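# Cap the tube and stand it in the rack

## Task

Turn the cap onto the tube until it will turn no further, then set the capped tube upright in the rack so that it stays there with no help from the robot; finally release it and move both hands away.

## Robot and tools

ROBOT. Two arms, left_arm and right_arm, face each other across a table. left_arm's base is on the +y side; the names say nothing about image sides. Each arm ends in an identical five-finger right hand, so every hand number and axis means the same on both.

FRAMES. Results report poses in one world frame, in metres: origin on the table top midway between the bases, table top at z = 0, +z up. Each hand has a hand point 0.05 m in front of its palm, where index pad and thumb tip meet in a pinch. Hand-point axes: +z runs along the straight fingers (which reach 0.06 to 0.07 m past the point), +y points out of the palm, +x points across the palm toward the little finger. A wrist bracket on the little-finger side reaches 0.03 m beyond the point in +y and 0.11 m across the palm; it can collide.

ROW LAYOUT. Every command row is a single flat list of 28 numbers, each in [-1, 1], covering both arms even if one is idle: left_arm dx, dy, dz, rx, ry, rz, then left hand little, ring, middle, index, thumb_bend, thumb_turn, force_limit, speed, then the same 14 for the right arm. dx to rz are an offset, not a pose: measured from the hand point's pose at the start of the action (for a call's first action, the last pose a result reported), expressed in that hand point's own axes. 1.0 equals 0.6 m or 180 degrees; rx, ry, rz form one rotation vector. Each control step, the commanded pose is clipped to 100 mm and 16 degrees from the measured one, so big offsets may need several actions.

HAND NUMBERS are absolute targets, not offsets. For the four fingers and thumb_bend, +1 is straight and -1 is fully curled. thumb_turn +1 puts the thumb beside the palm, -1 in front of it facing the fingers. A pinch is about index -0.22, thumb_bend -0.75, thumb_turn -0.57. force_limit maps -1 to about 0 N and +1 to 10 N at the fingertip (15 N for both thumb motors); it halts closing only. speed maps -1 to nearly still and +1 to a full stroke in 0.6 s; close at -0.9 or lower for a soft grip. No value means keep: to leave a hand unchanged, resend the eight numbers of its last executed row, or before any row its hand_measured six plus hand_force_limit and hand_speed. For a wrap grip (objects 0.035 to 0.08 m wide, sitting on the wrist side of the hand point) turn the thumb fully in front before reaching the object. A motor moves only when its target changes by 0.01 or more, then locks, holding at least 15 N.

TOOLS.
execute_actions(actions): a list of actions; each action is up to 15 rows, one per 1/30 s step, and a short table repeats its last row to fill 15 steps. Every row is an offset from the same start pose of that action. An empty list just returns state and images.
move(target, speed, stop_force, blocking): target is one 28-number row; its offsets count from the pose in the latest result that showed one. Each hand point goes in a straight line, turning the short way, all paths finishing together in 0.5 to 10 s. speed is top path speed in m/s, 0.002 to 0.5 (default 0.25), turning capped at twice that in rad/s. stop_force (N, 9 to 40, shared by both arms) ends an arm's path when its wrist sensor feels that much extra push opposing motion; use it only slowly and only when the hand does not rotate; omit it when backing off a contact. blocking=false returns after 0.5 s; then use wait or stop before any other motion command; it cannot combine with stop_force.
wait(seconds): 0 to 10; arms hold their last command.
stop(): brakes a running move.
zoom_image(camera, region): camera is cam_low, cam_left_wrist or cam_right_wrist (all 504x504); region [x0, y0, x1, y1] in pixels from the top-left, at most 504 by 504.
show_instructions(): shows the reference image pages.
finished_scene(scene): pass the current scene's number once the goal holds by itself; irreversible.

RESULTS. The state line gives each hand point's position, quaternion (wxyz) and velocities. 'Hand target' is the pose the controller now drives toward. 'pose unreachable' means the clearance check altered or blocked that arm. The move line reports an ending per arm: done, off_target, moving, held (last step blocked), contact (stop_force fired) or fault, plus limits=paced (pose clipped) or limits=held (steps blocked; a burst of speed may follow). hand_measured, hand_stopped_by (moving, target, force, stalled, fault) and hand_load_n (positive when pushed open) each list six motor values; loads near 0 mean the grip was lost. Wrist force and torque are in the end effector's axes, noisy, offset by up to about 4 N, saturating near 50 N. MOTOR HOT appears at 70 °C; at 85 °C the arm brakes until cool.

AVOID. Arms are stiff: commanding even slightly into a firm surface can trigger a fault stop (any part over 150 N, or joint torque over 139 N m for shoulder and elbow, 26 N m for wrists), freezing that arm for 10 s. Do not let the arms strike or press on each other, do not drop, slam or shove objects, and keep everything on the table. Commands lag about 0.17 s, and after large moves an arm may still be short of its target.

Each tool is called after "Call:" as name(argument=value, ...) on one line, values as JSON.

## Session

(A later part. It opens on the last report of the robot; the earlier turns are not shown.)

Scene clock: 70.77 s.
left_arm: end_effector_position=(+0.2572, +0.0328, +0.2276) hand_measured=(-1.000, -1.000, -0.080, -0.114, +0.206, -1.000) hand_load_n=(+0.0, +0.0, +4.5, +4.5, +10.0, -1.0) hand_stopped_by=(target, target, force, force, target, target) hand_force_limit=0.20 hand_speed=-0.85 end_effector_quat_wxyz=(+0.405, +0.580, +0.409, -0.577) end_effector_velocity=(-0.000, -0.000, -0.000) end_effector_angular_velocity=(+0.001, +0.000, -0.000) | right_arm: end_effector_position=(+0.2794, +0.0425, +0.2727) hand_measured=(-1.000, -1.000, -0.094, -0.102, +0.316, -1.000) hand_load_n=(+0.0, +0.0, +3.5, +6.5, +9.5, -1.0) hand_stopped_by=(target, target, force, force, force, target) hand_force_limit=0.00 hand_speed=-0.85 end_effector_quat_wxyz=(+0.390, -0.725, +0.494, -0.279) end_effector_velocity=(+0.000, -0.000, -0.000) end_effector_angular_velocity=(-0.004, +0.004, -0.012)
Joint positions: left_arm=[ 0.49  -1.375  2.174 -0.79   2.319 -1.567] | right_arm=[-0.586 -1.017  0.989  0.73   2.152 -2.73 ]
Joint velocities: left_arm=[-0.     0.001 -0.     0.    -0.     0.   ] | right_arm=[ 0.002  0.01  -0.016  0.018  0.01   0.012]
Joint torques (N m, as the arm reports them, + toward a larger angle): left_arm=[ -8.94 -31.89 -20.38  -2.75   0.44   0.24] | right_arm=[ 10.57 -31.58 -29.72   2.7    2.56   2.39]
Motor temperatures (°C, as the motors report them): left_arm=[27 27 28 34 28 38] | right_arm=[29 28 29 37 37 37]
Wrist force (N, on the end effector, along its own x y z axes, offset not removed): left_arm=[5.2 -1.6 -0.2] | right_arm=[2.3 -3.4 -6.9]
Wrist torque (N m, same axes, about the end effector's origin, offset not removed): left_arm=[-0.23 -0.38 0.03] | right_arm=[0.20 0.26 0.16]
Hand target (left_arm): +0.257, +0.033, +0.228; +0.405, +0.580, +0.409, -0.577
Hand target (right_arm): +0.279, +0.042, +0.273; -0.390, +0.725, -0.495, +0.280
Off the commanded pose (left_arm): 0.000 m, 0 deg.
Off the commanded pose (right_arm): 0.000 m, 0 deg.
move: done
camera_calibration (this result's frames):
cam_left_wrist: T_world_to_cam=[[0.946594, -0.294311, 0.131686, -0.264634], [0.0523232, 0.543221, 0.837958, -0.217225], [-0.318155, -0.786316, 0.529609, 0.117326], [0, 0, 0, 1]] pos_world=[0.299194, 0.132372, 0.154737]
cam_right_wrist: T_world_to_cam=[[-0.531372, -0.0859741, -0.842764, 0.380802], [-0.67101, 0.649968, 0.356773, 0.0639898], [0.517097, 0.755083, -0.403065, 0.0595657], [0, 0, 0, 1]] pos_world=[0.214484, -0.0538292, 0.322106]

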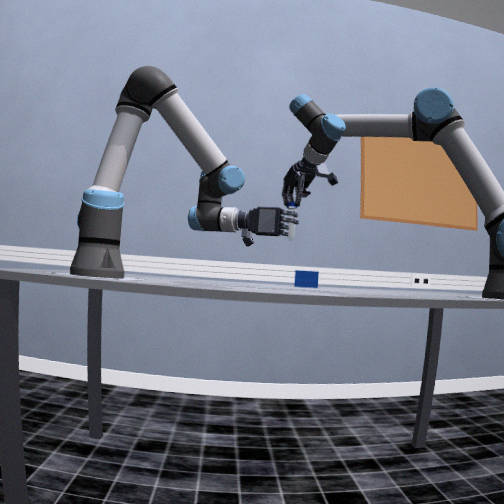

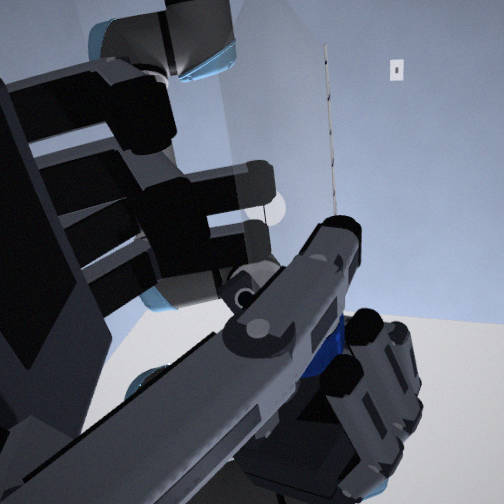

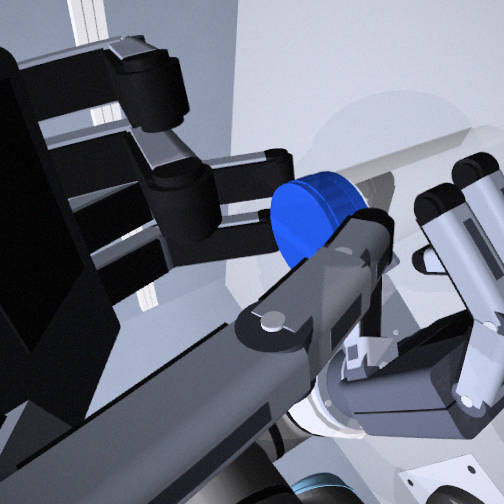

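Advancing. Repeat.

Call:
execute_actions(actions=[[[0,0,0,0,0,0,-1,-1,-0.4,-0.4,0.2,-1,0.2,-0.85,0,0,0,0,0,0,-1,-1,0.25,0.25,0.7,-1,0,0.2]]])

Call:
move(target=[0,0,0,0,0,0,-1,-1,-0.4,-0.4,0.2,-1,0.2,-0.85,-0.005,0.0151,-0.0249,0.012,-0.42,-0.271,-1,-1,0.25,0.25,0.7,-1,0,0.2], speed=0.45)

Call:
execute_actions(actions=[[[0,0,0,0,0,0,-1,-1,-0.4,-0.4,0.2,-1,0.2,-0.85,0,0,0,0,0,0,-1,-1,-0.03,-0.03,0.35,-1,0,0]],[[0,0,0,0,0,0,-1,-1,-0.4,-0.4,0.2,-1,0.2,-0.85,0,0,0,0,0,0,-1,-1,-0.4,-0.4,0.3,-1,0,-0.85]]])

Call:
move(target=[0,0,0,0,0,0,-1,-1,-0.4,-0.4,0.2,-1,0.2,-0.85,0.0158,-0.0008,0.0043,-0.006,0.21,0.1355,-1,-1,-0.4,-0.4,0.3,-1,0,-0.85], speed=0.35)

Call:
move(target=[0,0,0,0,0,0,-1,-1,-0.4,-0.4,0.2,-1,0.2,-0.85,0.0158,-0.001,0.003,-0.006,0.21,0.1355,-1,-1,-0.4,-0.4,0.3,-1,0,-0.85], speed=0.35)

Scene clock: 72.93 s.
left_arm: end_effector_position=(+0.2572, +0.0328, +0.2276) hand_measured=(-1.000, -1.000, -0.080, -0.114, +0.206, -1.000) hand_load_n=(+0.0, +0.0, +4.5, +5.5, +10.0, -0.5) hand_stopped_by=(target, target, force, force, target, target) hand_force_limit=0.20 hand_speed=-0.85 end_effector_quat_wxyz=(+0.405, +0.580, +0.409, -0.577) end_effector_velocity=(-0.000, -0.000, -0.000) end_effector_angular_velocity=(-0.000, -0.001, -0.000) | right_arm: end_effector_position=(+0.2794, +0.0425, +0.2727) hand_measured=(-1.000, -1.000, +0.250, +0.250, +0.700, -1.000) hand_load_n=(+0.0, +0.0, +0.0, +0.0, +0.0, +0.0) hand_stopped_by=(target, target, target, target, moving, target) hand_force_limit=0.00 hand_speed=0.20 end_effector_quat_wxyz=(+0.390, -0.725, +0.494, -0.279) end_effector_velocity=(+0.000, -0.000, +0.001) end_effector_angular_velocity=(+0.003, -0.000, -0.002)
Joint positions: left_arm=[ 0.49  -1.375  2.174 -0.79   2.319 -1.567] | right_arm=[-0.586 -1.017  0.989  0.73   2.152 -2.73 ]
Joint velocities: left_arm=[-0.     0.    -0.     0.    -0.     0.001] | right_arm=[-0.001 -0.002  0.    -0.     0.     0.002]
Joint torques (N m, as the arm reports them, + toward a larger angle): left_arm=[ -8.31 -32.26 -19.83  -2.98   0.23  -0.05] | right_arm=[ -9.96 -50.17  -8.21  -1.21  -2.04  -2.45]
Motor temperatures (°C, as the motors report them): left_arm=[27 27 28 34 28 38] | right_arm=[29 28 29 37 37 37]
Wrist force (N, on the end effector, along its own x y z axes, offset not removed): left_arm=[1.1 -0.2 2.6] | right_arm=[-4.3 0.6 -0.5]
Wrist torque (N m, same axes, about the end effector's origin, offset not removed): left_arm=[-0.43 -0.39 0.01] | right_arm=[0.35 1.01 -0.02]
Hand target (left_arm): +0.257, +0.033, +0.228; +0.405, +0.580, +0.409, -0.577
Hand target (right_arm): +0.279, +0.042, +0.273; -0.390, +0.725, -0.494, +0.279
Off the commanded pose (left_arm): 0.000 m, 0 deg.
Off the commanded pose (right_arm): 0.000 m, 0 deg.
camera_calibration (this result's frames):
cam_left_wrist: T_world_to_cam=[[0.946594, -0.294311, 0.131686, -0.264634], [0.0523231, 0.543221, 0.837958, -0.217225], [-0.318155, -0.786315, 0.529609, 0.117326], [0, 0, 0, 1]] pos_world=[0.299194, 0.132372, 0.154737]
cam_right_wrist: T_world_to_cam=[[-0.531397, -0.0860112, -0.842745, 0.380776], [-0.670999, 0.649985, 0.356763, 0.0639864], [0.517086, 0.755064, -0.403114, 0.0595646], [0, 0, 0, 1]] pos_world=[0.214478, -0.0538143, 0.32208]

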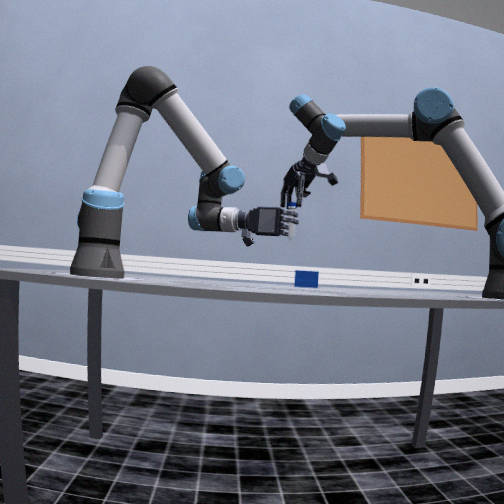

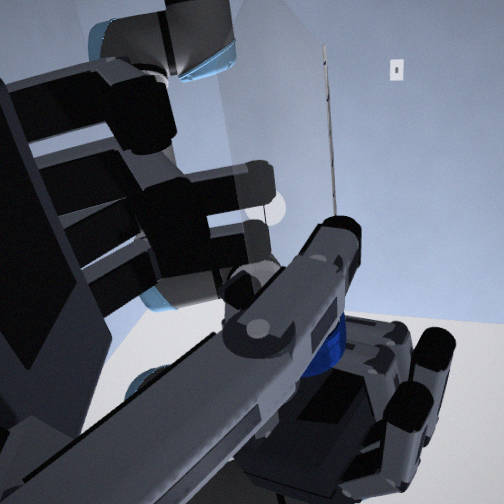

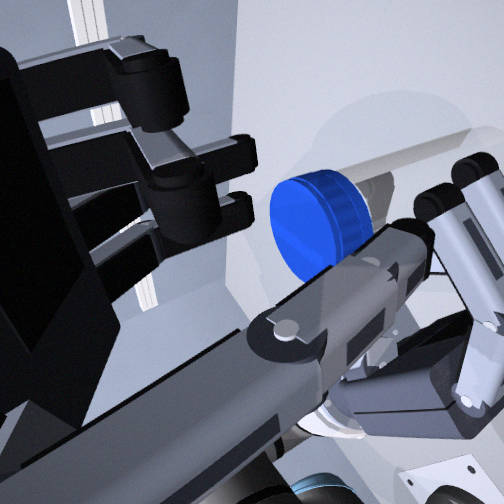

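Scene clock: 75.47 s.
left_arm: end_effector_position=(+0.2572, +0.0328, +0.2276) hand_measured=(-1.000, -1.000, -0.080, -0.114, +0.206, -1.000) hand_load_n=(+0.0, +0.0, +4.5, +5.5, +10.0, -0.5) hand_stopped_by=(target, target, force, force, target, target) hand_force_limit=0.20 hand_speed=-0.85 end_effector_quat_wxyz=(+0.405, +0.580, +0.409, -0.577) end_effector_velocity=(-0.000, -0.000, +0.000) end_effector_angular_velocity=(-0.001, -0.000, -0.000) | right_arm: end_effector_position=(+0.2621, +0.0390, +0.2729) hand_measured=(-1.000, -1.000, +0.250, +0.250, +0.700, -1.000) hand_load_n=(+0.0, +0.0, +0.0, +0.0, +0.0, +0.0) hand_stopped_by=(target, target, target, target, target, target) hand_force_limit=0.00 hand_speed=0.20 end_effector_quat_wxyz=(-0.476, +0.861, +0.164, -0.074) end_effector_velocity=(+0.000, +0.000, -0.001) end_effector_angular_velocity=(-0.012, +0.003, +0.011)
Joint positions: left_arm=[ 0.49  -1.375  2.174 -0.79   2.319 -1.567] | right_arm=[-0.974 -0.822  0.745  1.176  0.647 -4.178]
Joint velocities: left_arm=[-0.    -0.001 -0.    -0.    -0.    -0.   ] | right_arm=[ 0.001  0.018 -0.027  0.034  0.002 -0.02 ]
Joint torques (N m, as the arm reports them, + toward a larger angle): left_arm=[ -8.39 -31.99 -20.86  -2.91   0.4    0.29] | right_arm=[  9.85 -39.44 -31.62   3.53   1.74  -2.32]
Motor temperatures (°C, as the motors report them): left_arm=[27 27 28 34 28 38] | right_arm=[29 28 29 37 37 37]
Wrist force (N, on the end effector, along its own x y z axes, offset not removed): left_arm=[1.1 -0.7 1.0] | right_arm=[-2.1 1.0 -4.2]
Wrist torque (N m, same axes, about the end effector's origin, offset not removed): left_arm=[-0.37 -0.40 -0.03] | right_arm=[0.54 0.62 0.04]
Hand target (left_arm): +0.257, +0.033, +0.228; +0.405, +0.580, +0.409, -0.577
Hand target (right_arm): +0.262, +0.039, +0.273; -0.475, +0.861, +0.165, -0.074
Off the commanded pose (left_arm): 0.000 m, 0 deg.
Off the commanded pose (right_arm): 0.000 m, 0 deg.
move: done
camera_calibration (this result's frames):
cam_left_wrist: T_world_to_cam=[[0.946594, -0.294311, 0.131685, -0.264634], [0.0523234, 0.543221, 0.837958, -0.217225], [-0.318154, -0.786316, 0.529609, 0.117326], [0, 0, 0, 1]] pos_world=[0.299194, 0.132372, 0.154737]
cam_right_wrist: T_world_to_cam=[[0.0919901, -0.526245, -0.845342, 0.226001], [-0.653744, -0.672276, 0.347367, 0.104171], [-0.751104, 0.520683, -0.405872, 0.413472], [0, 0, 0, 1]] pos_world=[0.357872, -0.026324, 0.322679]

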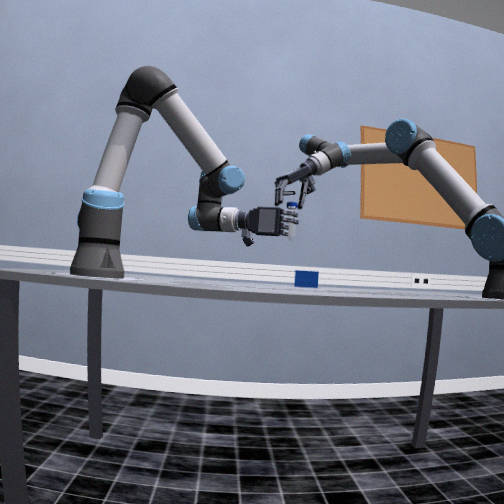

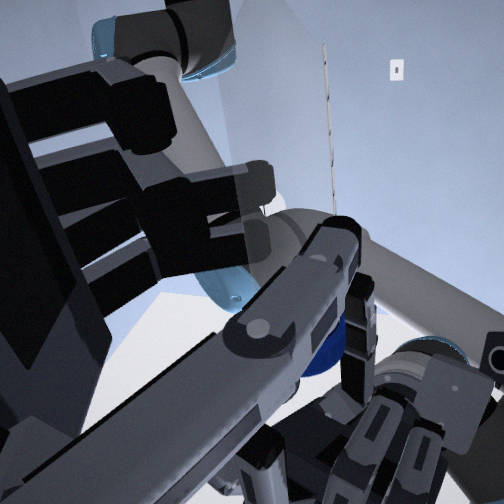

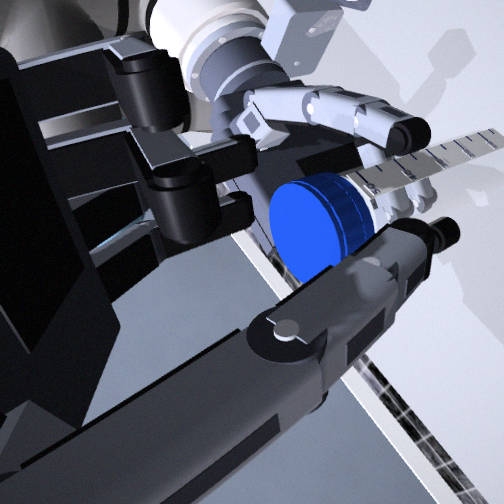

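Scene clock: 76.47 s.
left_arm: end_effector_position=(+0.2572, +0.0328, +0.2276) hand_measured=(-1.000, -1.000, -0.080, -0.114, +0.206, -1.000) hand_load_n=(+0.0, +0.0, +4.0, +6.0, +10.0, +0.5) hand_stopped_by=(target, target, force, force, target, target) hand_force_limit=0.20 hand_speed=-0.85 end_effector_quat_wxyz=(+0.405, +0.580, +0.409, -0.577) end_effector_velocity=(-0.000, -0.000, -0.001) end_effector_angular_velocity=(+0.001, +0.001, -0.001) | right_arm: end_effector_position=(+0.2621, +0.0390, +0.2729) hand_measured=(-1.000, -1.000, -0.102, -0.110, +0.316, -1.000) hand_load_n=(+0.0, +0.0, +4.5, +6.5, +10.5, +1.0) hand_stopped_by=(target, target, force, force, force, target) hand_force_limit=0.00 hand_speed=-0.85 end_effector_quat_wxyz=(-0.476, +0.861, +0.164, -0.074) end_effector_velocity=(+0.001, -0.000, -0.001) end_effector_angular_velocity=(-0.000, +0.001, -0.001)
Joint positions: left_arm=[ 0.49  -1.375  2.174 -0.79   2.319 -1.567] | right_arm=[-0.974 -0.822  0.745  1.176  0.647 -4.178]
Joint velocities: left_arm=[-0.     0.001 -0.    -0.     0.    -0.   ] | right_arm=[-0.001  0.001  0.    -0.001 -0.     0.001]
Joint torques (N m, as the arm reports them, + toward a larger angle): left_arm=[ -7.25 -32.63 -20.36  -2.51   0.17   0.19] | right_arm=[ -3.02 -53.82 -10.13   0.3   -2.21   2.12]
Motor temperatures (°C, as the motors report them): left_arm=[27 27 28 34 28 38] | right_arm=[29 28 29 37 37 37]
Wrist force (N, on the end effector, along its own x y z axes, offset not removed): left_arm=[0.2 0.5 3.3] | right_arm=[-1.7 1.9 2.8]
Wrist torque (N m, same axes, about the end effector's origin, offset not removed): left_arm=[-0.53 -0.38 -0.08] | right_arm=[0.39 0.31 -0.07]
Hand target (left_arm): +0.257, +0.033, +0.228; +0.405, +0.580, +0.409, -0.577
Hand target (right_arm): +0.262, +0.039, +0.273; -0.476, +0.861, +0.164, -0.074
Off the commanded pose (left_arm): 0.000 m, 0 deg.
Off the commanded pose (right_arm): 0.000 m, 0 deg.
camera_calibration (this result's frames):
cam_left_wrist: T_world_to_cam=[[0.946593, -0.29431, 0.131691, -0.264635], [0.0523205, 0.543227, 0.837954, -0.217225], [-0.318156, -0.786311, 0.529614, 0.117324], [0, 0, 0, 1]] pos_world=[0.299195, 0.132371, 0.154738]
cam_right_wrist: T_world_to_cam=[[0.0920174, -0.526306, -0.845301, 0.225966], [-0.653728, -0.67227, 0.347409, 0.104164], [-0.751114, 0.52063, -0.405922, 0.413457], [0, 0, 0, 1]] pos_world=[0.357856, -0.0263047, 0.322653]

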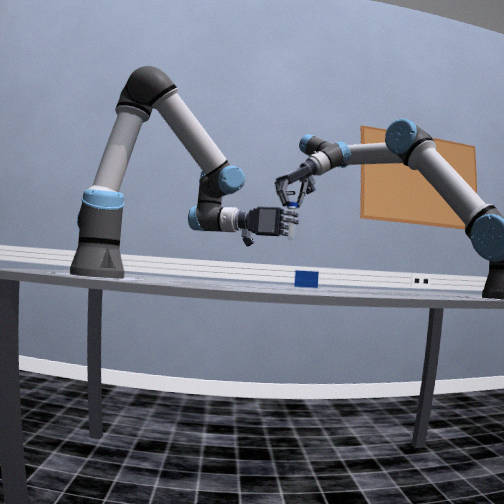

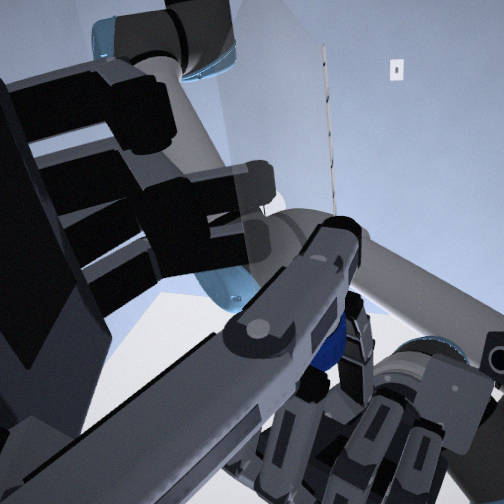

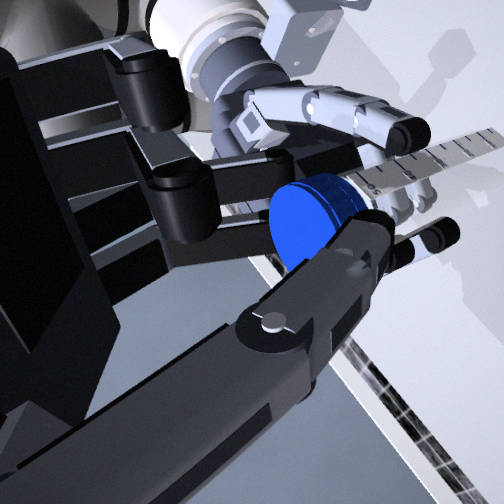

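Scene clock: 78.20 s.
left_arm: end_effector_position=(+0.2572, +0.0328, +0.2276) hand_measured=(-1.000, -1.000, -0.080, -0.114, +0.206, -1.000) hand_load_n=(+0.0, +0.0, +3.0, +5.5, +10.5, +0.0) hand_stopped_by=(target, target, force, force, target, target) hand_force_limit=0.20 hand_speed=-0.85 end_effector_quat_wxyz=(+0.405, +0.580, +0.409, -0.577) end_effector_velocity=(-0.000, -0.000, +0.000) end_effector_angular_velocity=(-0.001, +0.000, -0.000) | right_arm: end_effector_position=(+0.2701, +0.0447, +0.2724) hand_measured=(-1.000, -1.000, -0.102, -0.110, +0.316, -1.000) hand_load_n=(+0.0, +0.0, +5.0, +7.0, +10.0, -2.5) hand_stopped_by=(target, target, force, force, force, target) hand_force_limit=0.00 hand_speed=-0.85 end_effector_quat_wxyz=(+0.469, -0.858, +0.178, -0.111) end_effector_velocity=(+0.001, +0.000, -0.001) end_effector_angular_velocity=(-0.002, -0.004, -0.011)
Joint positions: left_arm=[ 0.49  -1.375  2.174 -0.79   2.319 -1.567] | right_arm=[-0.829 -1.152  1.178  0.564  1.306 -3.342]
Joint velocities: left_arm=[-0.    -0.    -0.    -0.     0.    -0.001] | right_arm=[ 0.004 -0.     0.003 -0.004  0.015  0.005]
Joint torques (N m, as the arm reports them, + toward a larger angle): left_arm=[ -8.32 -27.3  -19.76  -3.03   0.41   0.28] | right_arm=[ 11.84 -40.99  -6.33  -1.35   2.18   2.35]
Motor temperatures (°C, as the motors report them): left_arm=[27 27 28 34 28 38] | right_arm=[29 28 29 37 37 37]
Wrist force (N, on the end effector, along its own x y z axes, offset not removed): left_arm=[4.9 -3.4 -0.2] | right_arm=[0.3 -7.5 -3.7]
Wrist torque (N m, same axes, about the end effector's origin, offset not removed): left_arm=[-0.43 -0.13 -0.10] | right_arm=[-0.62 0.45 -0.11]
Hand target (left_arm): +0.257, +0.033, +0.228; +0.405, +0.580, +0.409, -0.577
Hand target (right_arm): +0.270, +0.045, +0.272; -0.469, +0.858, -0.179, +0.111
Off the commanded pose (left_arm): 0.000 m, 0 deg.
Off the commanded pose (right_arm): 0.000 m, 0 deg.
move: done
camera_calibration (this result's frames):
cam_left_wrist: T_world_to_cam=[[0.946596, -0.294317, 0.131656, -0.264623], [0.0523384, 0.543186, 0.83798, -0.217232], [-0.318145, -0.786338, 0.529581, 0.117336], [0, 0, 0, 1]] pos_world=[0.299191, 0.13238, 0.154736]
cam_right_wrist: T_world_to_cam=[[-0.310657, -0.434728, -0.845283, 0.33248], [-0.935903, -0.0154691, 0.351918, 0.158987], [-0.166064, 0.900429, -0.402058, 0.240326], [0, 0, 0, 1]] pos_world=[0.291993, -0.0693991, 0.321714]

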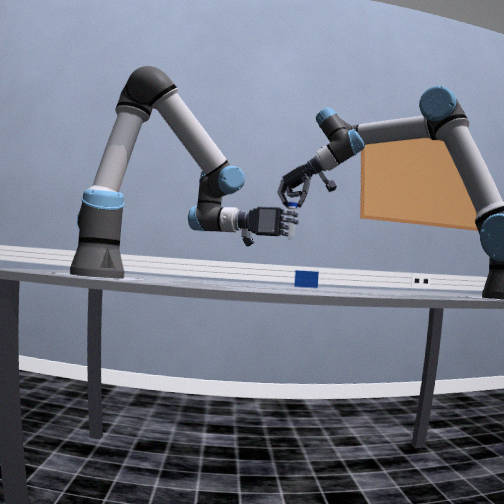

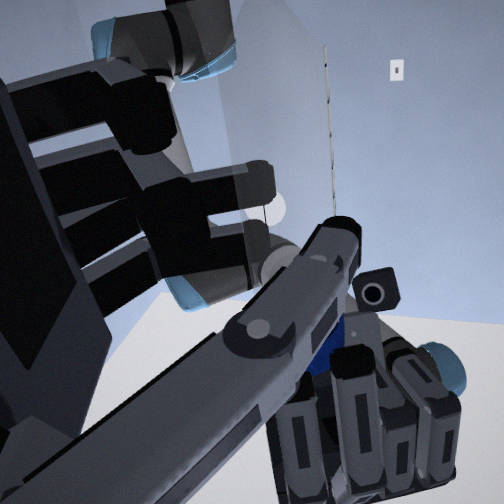

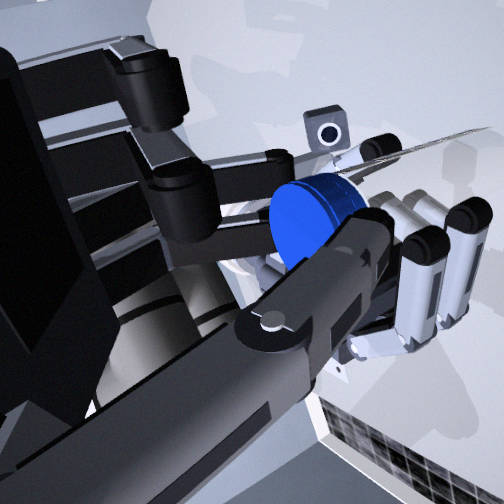

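Scene clock: 79.93 s.
left_arm: end_effector_position=(+0.2572, +0.0328, +0.2276) hand_measured=(-1.000, -1.000, -0.080, -0.114, +0.206, -1.000) hand_load_n=(+0.0, +0.0, +2.5, +5.5, +11.0, +0.0) hand_stopped_by=(target, target, force, force, target, target) hand_force_limit=0.20 hand_speed=-0.85 end_effector_quat_wxyz=(+0.405, +0.580, +0.409, -0.577) end_effector_velocity=(-0.000, -0.000, -0.000) end_effector_angular_velocity=(+0.000, -0.000, -0.000) | right_arm: end_effector_position=(+0.2793, +0.0425, +0.2722) hand_measured=(-1.000, -1.000, -0.102, -0.110, +0.316, -1.000) hand_load_n=(+0.0, +0.0, +5.0, +7.5, +10.0, -1.5) hand_stopped_by=(target, target, force, force, force, target) hand_force_limit=0.00 hand_speed=-0.85 end_effector_quat_wxyz=(+0.391, -0.725, +0.494, -0.279) end_effector_velocity=(+0.000, +0.000, -0.001) end_effector_angular_velocity=(-0.006, +0.006, -0.013)
Joint positions: left_arm=[ 0.49  -1.375  2.174 -0.79   2.319 -1.567] | right_arm=[-0.587 -1.019  0.994  0.725  2.151 -2.731]
Joint velocities: left_arm=[-0.  0.  0. -0. -0.  0.] | right_arm=[ 0.003  0.013 -0.019  0.022  0.011  0.014]
Joint torques (N m, as the arm reports them, + toward a larger angle): left_arm=[ -6.24 -26.06 -20.08  -0.89  -1.48   0.32] | right_arm=[ 10.07 -32.48 -31.77   1.96   2.8    2.45]
Motor temperatures (°C, as the motors report them): left_arm=[27 27 28 34 28 38] | right_arm=[29 28 29 37 37 37]
Wrist force (N, on the end effector, along its own x y z axes, offset not removed): left_arm=[4.4 -1.1 0.1] | right_arm=[1.3 -5.6 -3.2]
Wrist torque (N m, same axes, about the end effector's origin, offset not removed): left_arm=[-0.43 -0.25 -0.02] | right_arm=[-0.33 0.22 -0.22]
Hand target (left_arm): +0.257, +0.033, +0.228; +0.405, +0.580, +0.409, -0.577
Hand target (right_arm): +0.279, +0.042, +0.272; -0.391, +0.724, -0.495, +0.279
Off the commanded pose (left_arm): 0.000 m, 0 deg.
Off the commanded pose (right_arm): 0.000 m, 0 deg.
move: done
camera_calibration (this result's frames):
cam_left_wrist: T_world_to_cam=[[0.946587, -0.294342, 0.131666, -0.264615], [0.0523491, 0.543196, 0.837972, -0.217235], [-0.318171, -0.786321, 0.529591, 0.117334], [0, 0, 0, 1]] pos_world=[0.299186, 0.132377, 0.154739]
cam_right_wrist: T_world_to_cam=[[-0.530771, -0.0852906, -0.843213, 0.380247], [-0.672057, 0.64852, 0.357437, 0.0643171], [0.516355, 0.756404, -0.401536, 0.0591114], [0, 0, 0, 1]] pos_world=[0.214526, -0.0539916, 0.321375]

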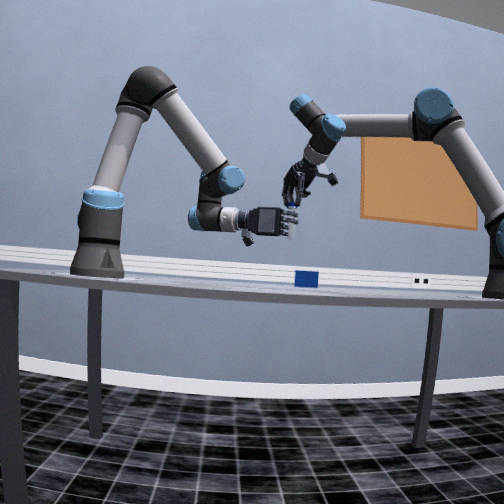

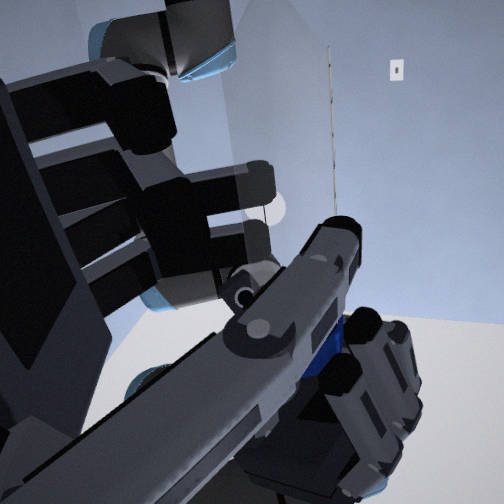

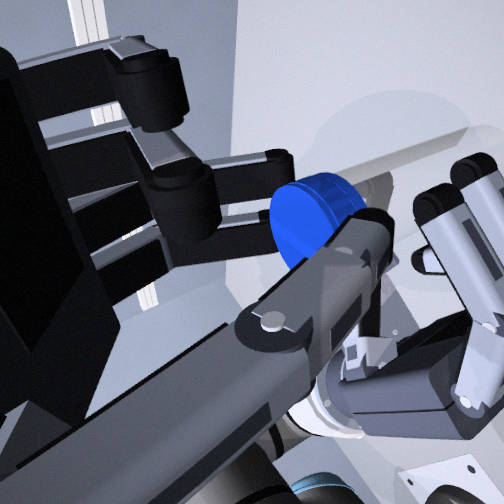

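Call:
execute_actions(actions=[[[0,0,0,0,0,0,-1,-1,-0.4,-0.4,0.2,-1,0.2,-0.85,0,0,0,0,0,0,-1,-1,0.25,0.25,0.7,-1,0,0.2]]])

Call:
move(target=[0,0,0,0,0,0,-1,-1,-0.5,-0.5,0.2,-1,0.35,-0.9,-0.005,0.0149,-0.0249,0.012,-0.42,-0.271,-1,-1,0.25,0.25,0.7,-1,0,0.2], speed=0.45)

Call:
execute_actions(actions=[[[0,0,0,0,0,0,-1,-1,-0.5,-0.5,0.2,-1,0.35,-0.9,0,0,0,0,0,0,-1,-1,-0.03,-0.03,0.35,-1,0,0]],[[0,0,0,0,0,0,-1,-1,-0.5,-0.5,0.2,-1,0.35,-0.9,0,0,0,0,0,0,-1,-1,-0.4,-0.4,0.3,-1,0.2,-0.85]]])

Call:
move(target=[0,0,0,0,0,0,-1,-1,-0.5,-0.5,0.2,-1,0.35,-0.9,0.0158,-0.0011,0.0041,-0.006,0.21,0.1355,-1,-1,-0.4,-0.4,0.3,-1,0.2,-0.85], speed=0.3)

Scene clock: 80.73 s.
left_arm: end_effector_position=(+0.2572, +0.0328, +0.2276) hand_measured=(-1.000, -1.000, -0.080, -0.114, +0.206, -1.000) hand_load_n=(+0.0, +0.0, +4.0, +6.0, +10.0, -1.0) hand_stopped_by=(target, target, force, force, target, target) hand_force_limit=0.20 hand_speed=-0.85 end_effector_quat_wxyz=(+0.405, +0.580, +0.409, -0.577) end_effector_velocity=(-0.000, -0.000, +0.001) end_effector_angular_velocity=(-0.002, -0.001, -0.001) | right_arm: end_effector_position=(+0.2793, +0.0425, +0.2721) hand_measured=(-1.000, -1.000, +0.250, +0.250, +0.700, -1.000) hand_load_n=(+0.0, +0.0, +0.0, +0.0, +0.0, +0.0) hand_stopped_by=(target, target, target, target, moving, target) hand_force_limit=0.00 hand_speed=0.20 end_effector_quat_wxyz=(+0.391, -0.725, +0.494, -0.279) end_effector_velocity=(-0.000, +0.000, +0.000) end_effector_angular_velocity=(+0.001, +0.001, +0.001)
Joint positions: left_arm=[ 0.49  -1.375  2.174 -0.79   2.319 -1.567] | right_arm=[-0.587 -1.019  0.994  0.725  2.151 -2.731]
Joint velocities: left_arm=[-0.001 -0.002 -0.     0.    -0.     0.   ] | right_arm=[-0.    -0.001  0.    -0.    -0.002  0.   ]
Joint torques (N m, as the arm reports them, + toward a larger angle): left_arm=[ -7.62 -25.65 -18.77  -0.69  -0.44   0.3 ] | right_arm=[-10.15 -50.    -8.84  -1.19  -1.91  -2.37]
Motor temperatures (°C, as the motors report them): left_arm=[27 27 28 34 28 38] | right_arm=[29 28 29 37 37 37]
Wrist force (N, on the end effector, along its own x y z axes, offset not removed): left_arm=[1.8 -0.6 0.7] | right_arm=[-2.4 -0.9 -0.1]
Wrist torque (N m, same axes, about the end effector's origin, offset not removed): left_arm=[-0.35 -0.47 -0.07] | right_arm=[0.11 0.49 -0.13]
Hand target (left_arm): +0.257, +0.033, +0.228; +0.405, +0.580, +0.409, -0.577
Hand target (right_arm): +0.279, +0.042, +0.272; -0.391, +0.725, -0.494, +0.279
Off the commanded pose (left_arm): 0.000 m, 0 deg.
Off the commanded pose (right_arm): 0.000 m, 0 deg.
camera_calibration (this result's frames):
cam_left_wrist: T_world_to_cam=[[0.946601, -0.294299, 0.131662, -0.26463], [0.0523256, 0.543193, 0.837976, -0.217229], [-0.318133, -0.786339, 0.529587, 0.11733], [0, 0, 0, 1]] pos_world=[0.299193, 0.132378, 0.154738]
cam_right_wrist: T_world_to_cam=[[-0.530797, -0.085326, -0.843193, 0.380222], [-0.672041, 0.648542, 0.357427, 0.0643137], [0.516348, 0.756382, -0.401587, 0.0591097], [0, 0, 0, 1]] pos_world=[0.214521, -0.0539768, 0.32135]

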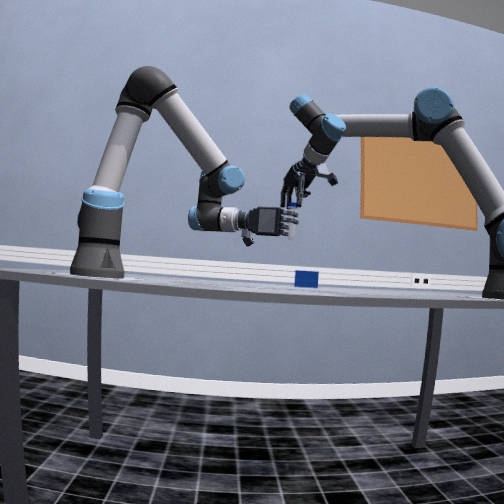

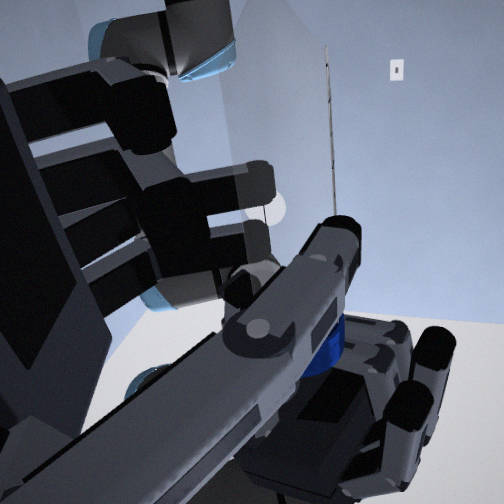

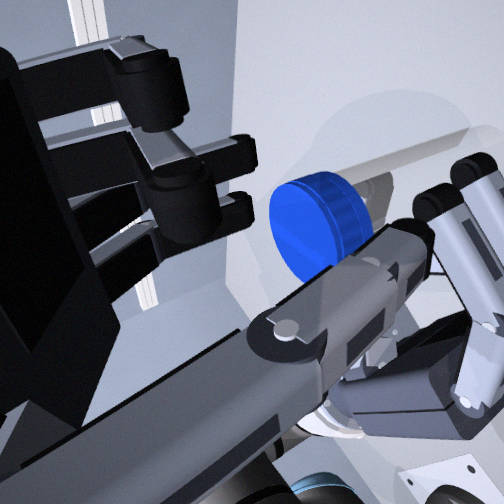

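Scene clock: 83.27 s.
left_arm: end_effector_position=(+0.2572, +0.0328, +0.2276) hand_measured=(-1.000, -1.000, -0.094, -0.124, +0.208, -1.000) hand_load_n=(+0.0, +0.0, +7.0, +6.0, +13.5, -0.5) hand_stopped_by=(target, target, force, force, target, target) hand_force_limit=0.35 hand_speed=-0.90 end_effector_quat_wxyz=(+0.405, +0.580, +0.409, -0.577) end_effector_velocity=(-0.001, -0.000, +0.000) end_effector_angular_velocity=(-0.001, -0.000, -0.001) | right_arm: end_effector_position=(+0.2621, +0.0390, +0.2724) hand_measured=(-1.000, -1.000, +0.250, +0.250, +0.700, -1.000) hand_load_n=(+0.0, +0.0, +0.0, +0.0, +0.0, +0.0) hand_stopped_by=(target, target, target, target, target, target) hand_force_limit=0.00 hand_speed=0.20 end_effector_quat_wxyz=(-0.476, +0.861, +0.165, -0.074) end_effector_velocity=(+0.001, -0.000, -0.000) end_effector_angular_velocity=(-0.010, +0.000, +0.011)
Joint positions: left_arm=[ 0.49  -1.375  2.174 -0.79   2.319 -1.567] | right_arm=[-0.974 -0.823  0.747  1.174  0.645 -4.18 ]
Joint velocities: left_arm=[-0.001 -0.    -0.     0.     0.     0.   ] | right_arm=[ 0.001  0.016 -0.027  0.033  0.003 -0.02 ]
Joint torques (N m, as the arm reports them, + toward a larger angle): left_arm=[ -6.38 -25.49 -20.13  -0.7   -0.3    0.12] | right_arm=[ 10.34 -39.61 -30.86   3.65   1.64  -2.36]
Motor temperatures (°C, as the motors report them): left_arm=[27 27 28 34 28 38] | right_arm=[29 28 29 37 37 37]
Wrist force (N, on the end effector, along its own x y z axes, offset not removed): left_arm=[1.0 -1.0 2.3] | right_arm=[-3.2 -7.1 -3.6]
Wrist torque (N m, same axes, about the end effector's origin, offset not removed): left_arm=[-0.53 -0.40 -0.04] | right_arm=[-0.92 0.56 -0.31]
Hand target (left_arm): +0.257, +0.033, +0.228; +0.405, +0.580, +0.409, -0.577
Hand target (right_arm): +0.262, +0.039, +0.272; -0.476, +0.861, +0.166, -0.074
Off the commanded pose (left_arm): 0.000 m, 0 deg.
Off the commanded pose (right_arm): 0.000 m, 0 deg.
move: done
camera_calibration (this result's frames):
cam_left_wrist: T_world_to_cam=[[0.946601, -0.294299, 0.131662, -0.264631], [0.0523255, 0.543193, 0.837975, -0.217229], [-0.318133, -0.786339, 0.529587, 0.11733], [0, 0, 0, 1]] pos_world=[0.299193, 0.132378, 0.154738]
cam_right_wrist: T_world_to_cam=[[0.0931563, -0.524753, -0.846142, 0.225473], [-0.653085, -0.673675, 0.345893, 0.104621], [-0.751533, 0.52038, -0.405466, 0.413309], [0, 0, 0, 1]] pos_world=[0.357938, -0.0262797, 0.322177]

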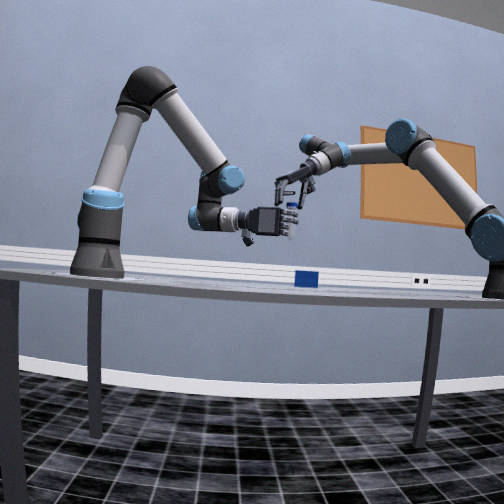

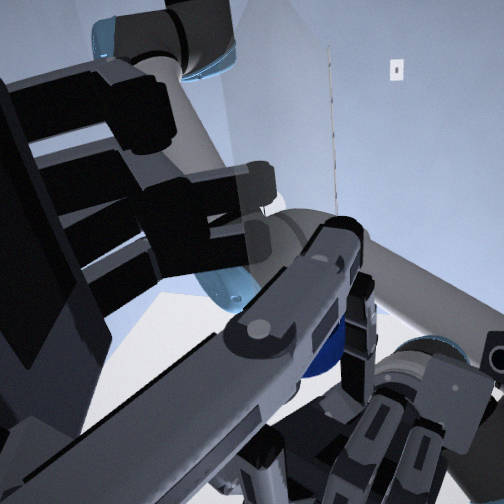

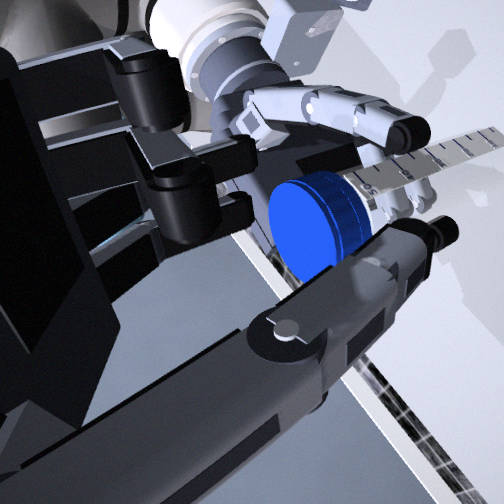

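Scene clock: 84.27 s.
left_arm: end_effector_position=(+0.2572, +0.0328, +0.2276) hand_measured=(-1.000, -1.000, -0.094, -0.124, +0.208, -1.000) hand_load_n=(+0.0, +0.0, +6.5, +7.0, +13.5, +1.0) hand_stopped_by=(target, target, force, force, target, target) hand_force_limit=0.35 hand_speed=-0.90 end_effector_quat_wxyz=(+0.405, +0.580, +0.409, -0.577) end_effector_velocity=(-0.000, -0.000, -0.000) end_effector_angular_velocity=(+0.001, -0.000, -0.000) | right_arm: end_effector_position=(+0.2621, +0.0390, +0.2724) hand_measured=(-1.000, -1.000, -0.102, -0.110, +0.316, -1.000) hand_load_n=(+0.0, +0.0, +4.5, +6.5, +10.5, +1.0) hand_stopped_by=(target, target, force, force, force, target) hand_force_limit=0.20 hand_speed=-0.85 end_effector_quat_wxyz=(-0.476, +0.861, +0.165, -0.074) end_effector_velocity=(+0.000, +0.000, -0.001) end_effector_angular_velocity=(+0.000, -0.000, +0.000)
Joint positions: left_arm=[ 0.49  -1.375  2.174 -0.79   2.319 -1.567] | right_arm=[-0.974 -0.823  0.747  1.174  0.645 -4.18 ]
Joint velocities: left_arm=[-0.     0.     0.     0.     0.     0.001] | right_arm=[-0.     0.001  0.    -0.001 -0.    -0.001]
Joint torques (N m, as the arm reports them, + toward a larger angle): left_arm=[ -7.98 -25.13 -20.3   -0.39  -0.32   0.15] | right_arm=[ -3.24 -52.8   -9.14   0.47  -2.16   2.02]
Motor temperatures (°C, as the motors report them): left_arm=[27 27 28 34 28 38] | right_arm=[29 28 29 37 37 37]
Wrist force (N, on the end effector, along its own x y z axes, offset not removed): left_arm=[-0.3 -0.9 1.4] | right_arm=[6.0 -1.4 2.8]
Wrist torque (N m, same axes, about the end effector's origin, offset not removed): left_arm=[-0.49 -0.31 -0.05] | right_arm=[-0.31 -0.89 0.39]
Hand target (left_arm): +0.257, +0.033, +0.228; +0.405, +0.580, +0.409, -0.577
Hand target (right_arm): +0.262, +0.039, +0.272; -0.476, +0.861, +0.165, -0.074
Off the commanded pose (left_arm): 0.000 m, 0 deg.
Off the commanded pose (right_arm): 0.000 m, 0 deg.
camera_calibration (this result's frames):
cam_left_wrist: T_world_to_cam=[[0.946601, -0.294299, 0.131662, -0.264631], [0.0523257, 0.543193, 0.837976, -0.217229], [-0.318133, -0.786339, 0.529587, 0.11733], [0, 0, 0, 1]] pos_world=[0.299193, 0.132378, 0.154738]
cam_right_wrist: T_world_to_cam=[[0.0931852, -0.524812, -0.846102, 0.22544], [-0.65307, -0.67367, 0.345932, 0.104614], [-0.751543, 0.520328, -0.405515, 0.413295], [0, 0, 0, 1]] pos_world=[0.357921, -0.0262603, 0.322153]

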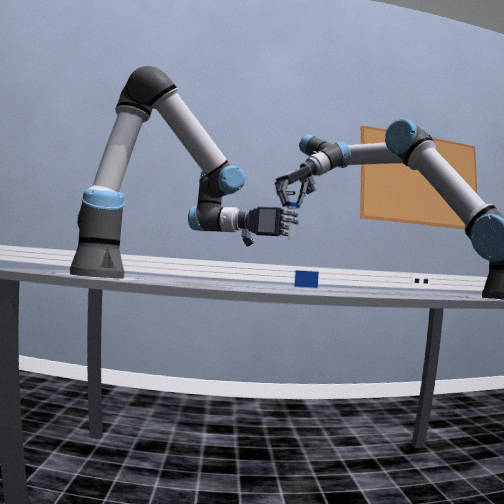

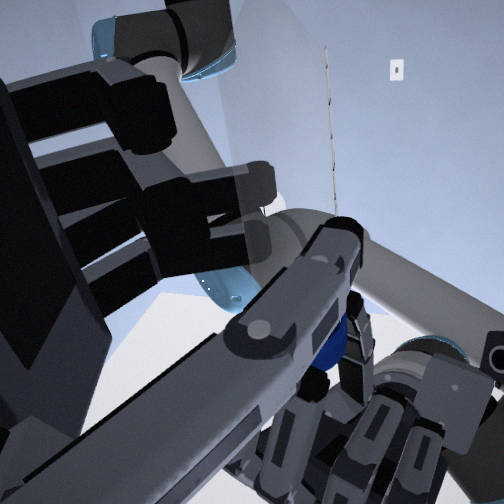

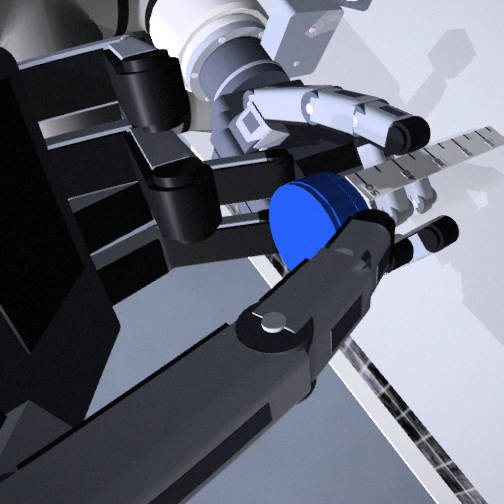

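Scene clock: 86.13 s.
left_arm: end_effector_position=(+0.2572, +0.0328, +0.2276) hand_measured=(-1.000, -1.000, -0.094, -0.122, +0.208, -1.000) hand_load_n=(+0.0, +0.0, +6.5, +6.5, +13.5, +0.5) hand_stopped_by=(target, target, force, force, target, target) hand_force_limit=0.35 hand_speed=-0.90 end_effector_quat_wxyz=(+0.405, +0.580, +0.409, -0.577) end_effector_velocity=(+0.000, -0.000, -0.001) end_effector_angular_velocity=(+0.002, +0.001, +0.000) | right_arm: end_effector_position=(+0.2701, +0.0447, +0.2722) hand_measured=(-1.000, -1.000, -0.102, -0.110, +0.316, -1.000) hand_load_n=(+0.0, +0.0, +5.5, +6.0, +10.5, -2.5) hand_stopped_by=(target, target, force, force, force, target) hand_force_limit=0.20 hand_speed=-0.85 end_effector_quat_wxyz=(+0.470, -0.858, +0.178, -0.111) end_effector_velocity=(-0.000, +0.000, -0.001) end_effector_angular_velocity=(-0.001, +0.001, -0.014)
Joint positions: left_arm=[ 0.49  -1.375  2.174 -0.79   2.319 -1.567] | right_arm=[-0.83  -1.153  1.18   0.56   1.304 -3.343]
Joint velocities: left_arm=[ 0.     0.002  0.     0.    -0.     0.   ] | right_arm=[ 0.005 -0.001  0.002 -0.003  0.016  0.01 ]
Joint torques (N m, as the arm reports them, + toward a larger angle): left_arm=[ -7.62 -25.93 -20.87  -0.85  -0.21   0.16] | right_arm=[ 12.19 -43.45  -7.36  -1.08   1.72   2.57]
Motor temperatures (°C, as the motors report them): left_arm=[27 27 28 34 28 38] | right_arm=[29 28 29 37 37 37]
Wrist force (N, on the end effector, along its own x y z axes, offset not removed): left_arm=[5.1 -4.2 0.4] | right_arm=[3.1 -2.7 -2.3]
Wrist torque (N m, same axes, about the end effector's origin, offset not removed): left_arm=[-0.39 -0.39 0.05] | right_arm=[-0.26 0.33 0.15]
Hand target (left_arm): +0.257, +0.033, +0.228; +0.405, +0.580, +0.409, -0.577
Hand target (right_arm): +0.270, +0.045, +0.272; -0.469, +0.858, -0.178, +0.111
Off the commanded pose (left_arm): 0.000 m, 0 deg.
Off the commanded pose (right_arm): 0.000 m, 0 deg.
move: done
camera_calibration (this result's frames):
cam_left_wrist: T_world_to_cam=[[0.946601, -0.294299, 0.131662, -0.264631], [0.0523255, 0.543194, 0.837975, -0.217229], [-0.318133, -0.786339, 0.529587, 0.11733], [0, 0, 0, 1]] pos_world=[0.299193, 0.132378, 0.154738]
cam_right_wrist: T_world_to_cam=[[-0.309502, -0.433782, -0.846192, 0.332194], [-0.936095, -0.017423, 0.351316, 0.159372], [-0.167138, 0.900849, -0.400669, 0.240129], [0, 0, 0, 1]] pos_world=[0.292137, -0.069443, 0.321323]

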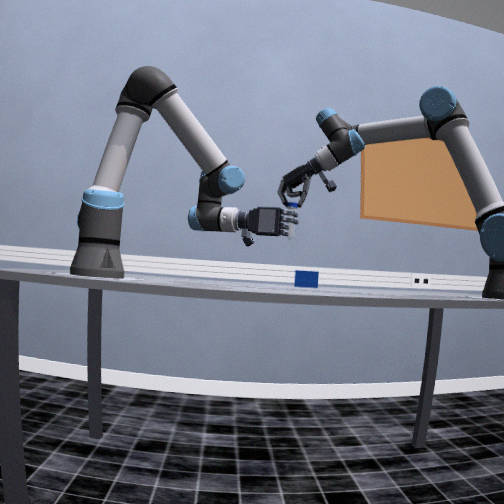

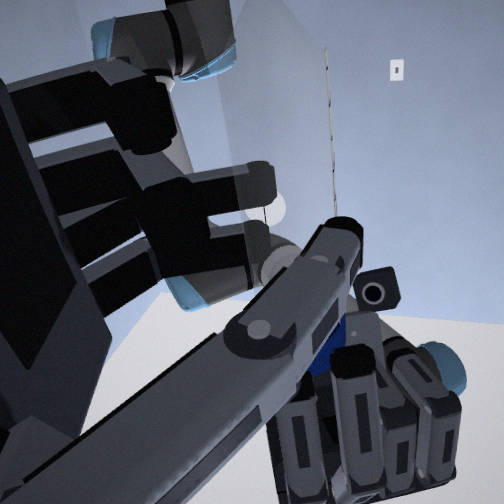

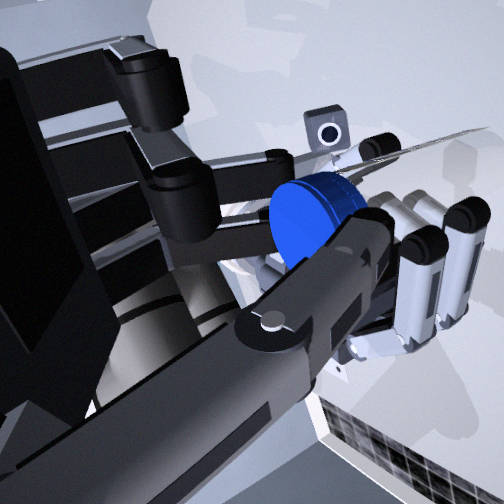

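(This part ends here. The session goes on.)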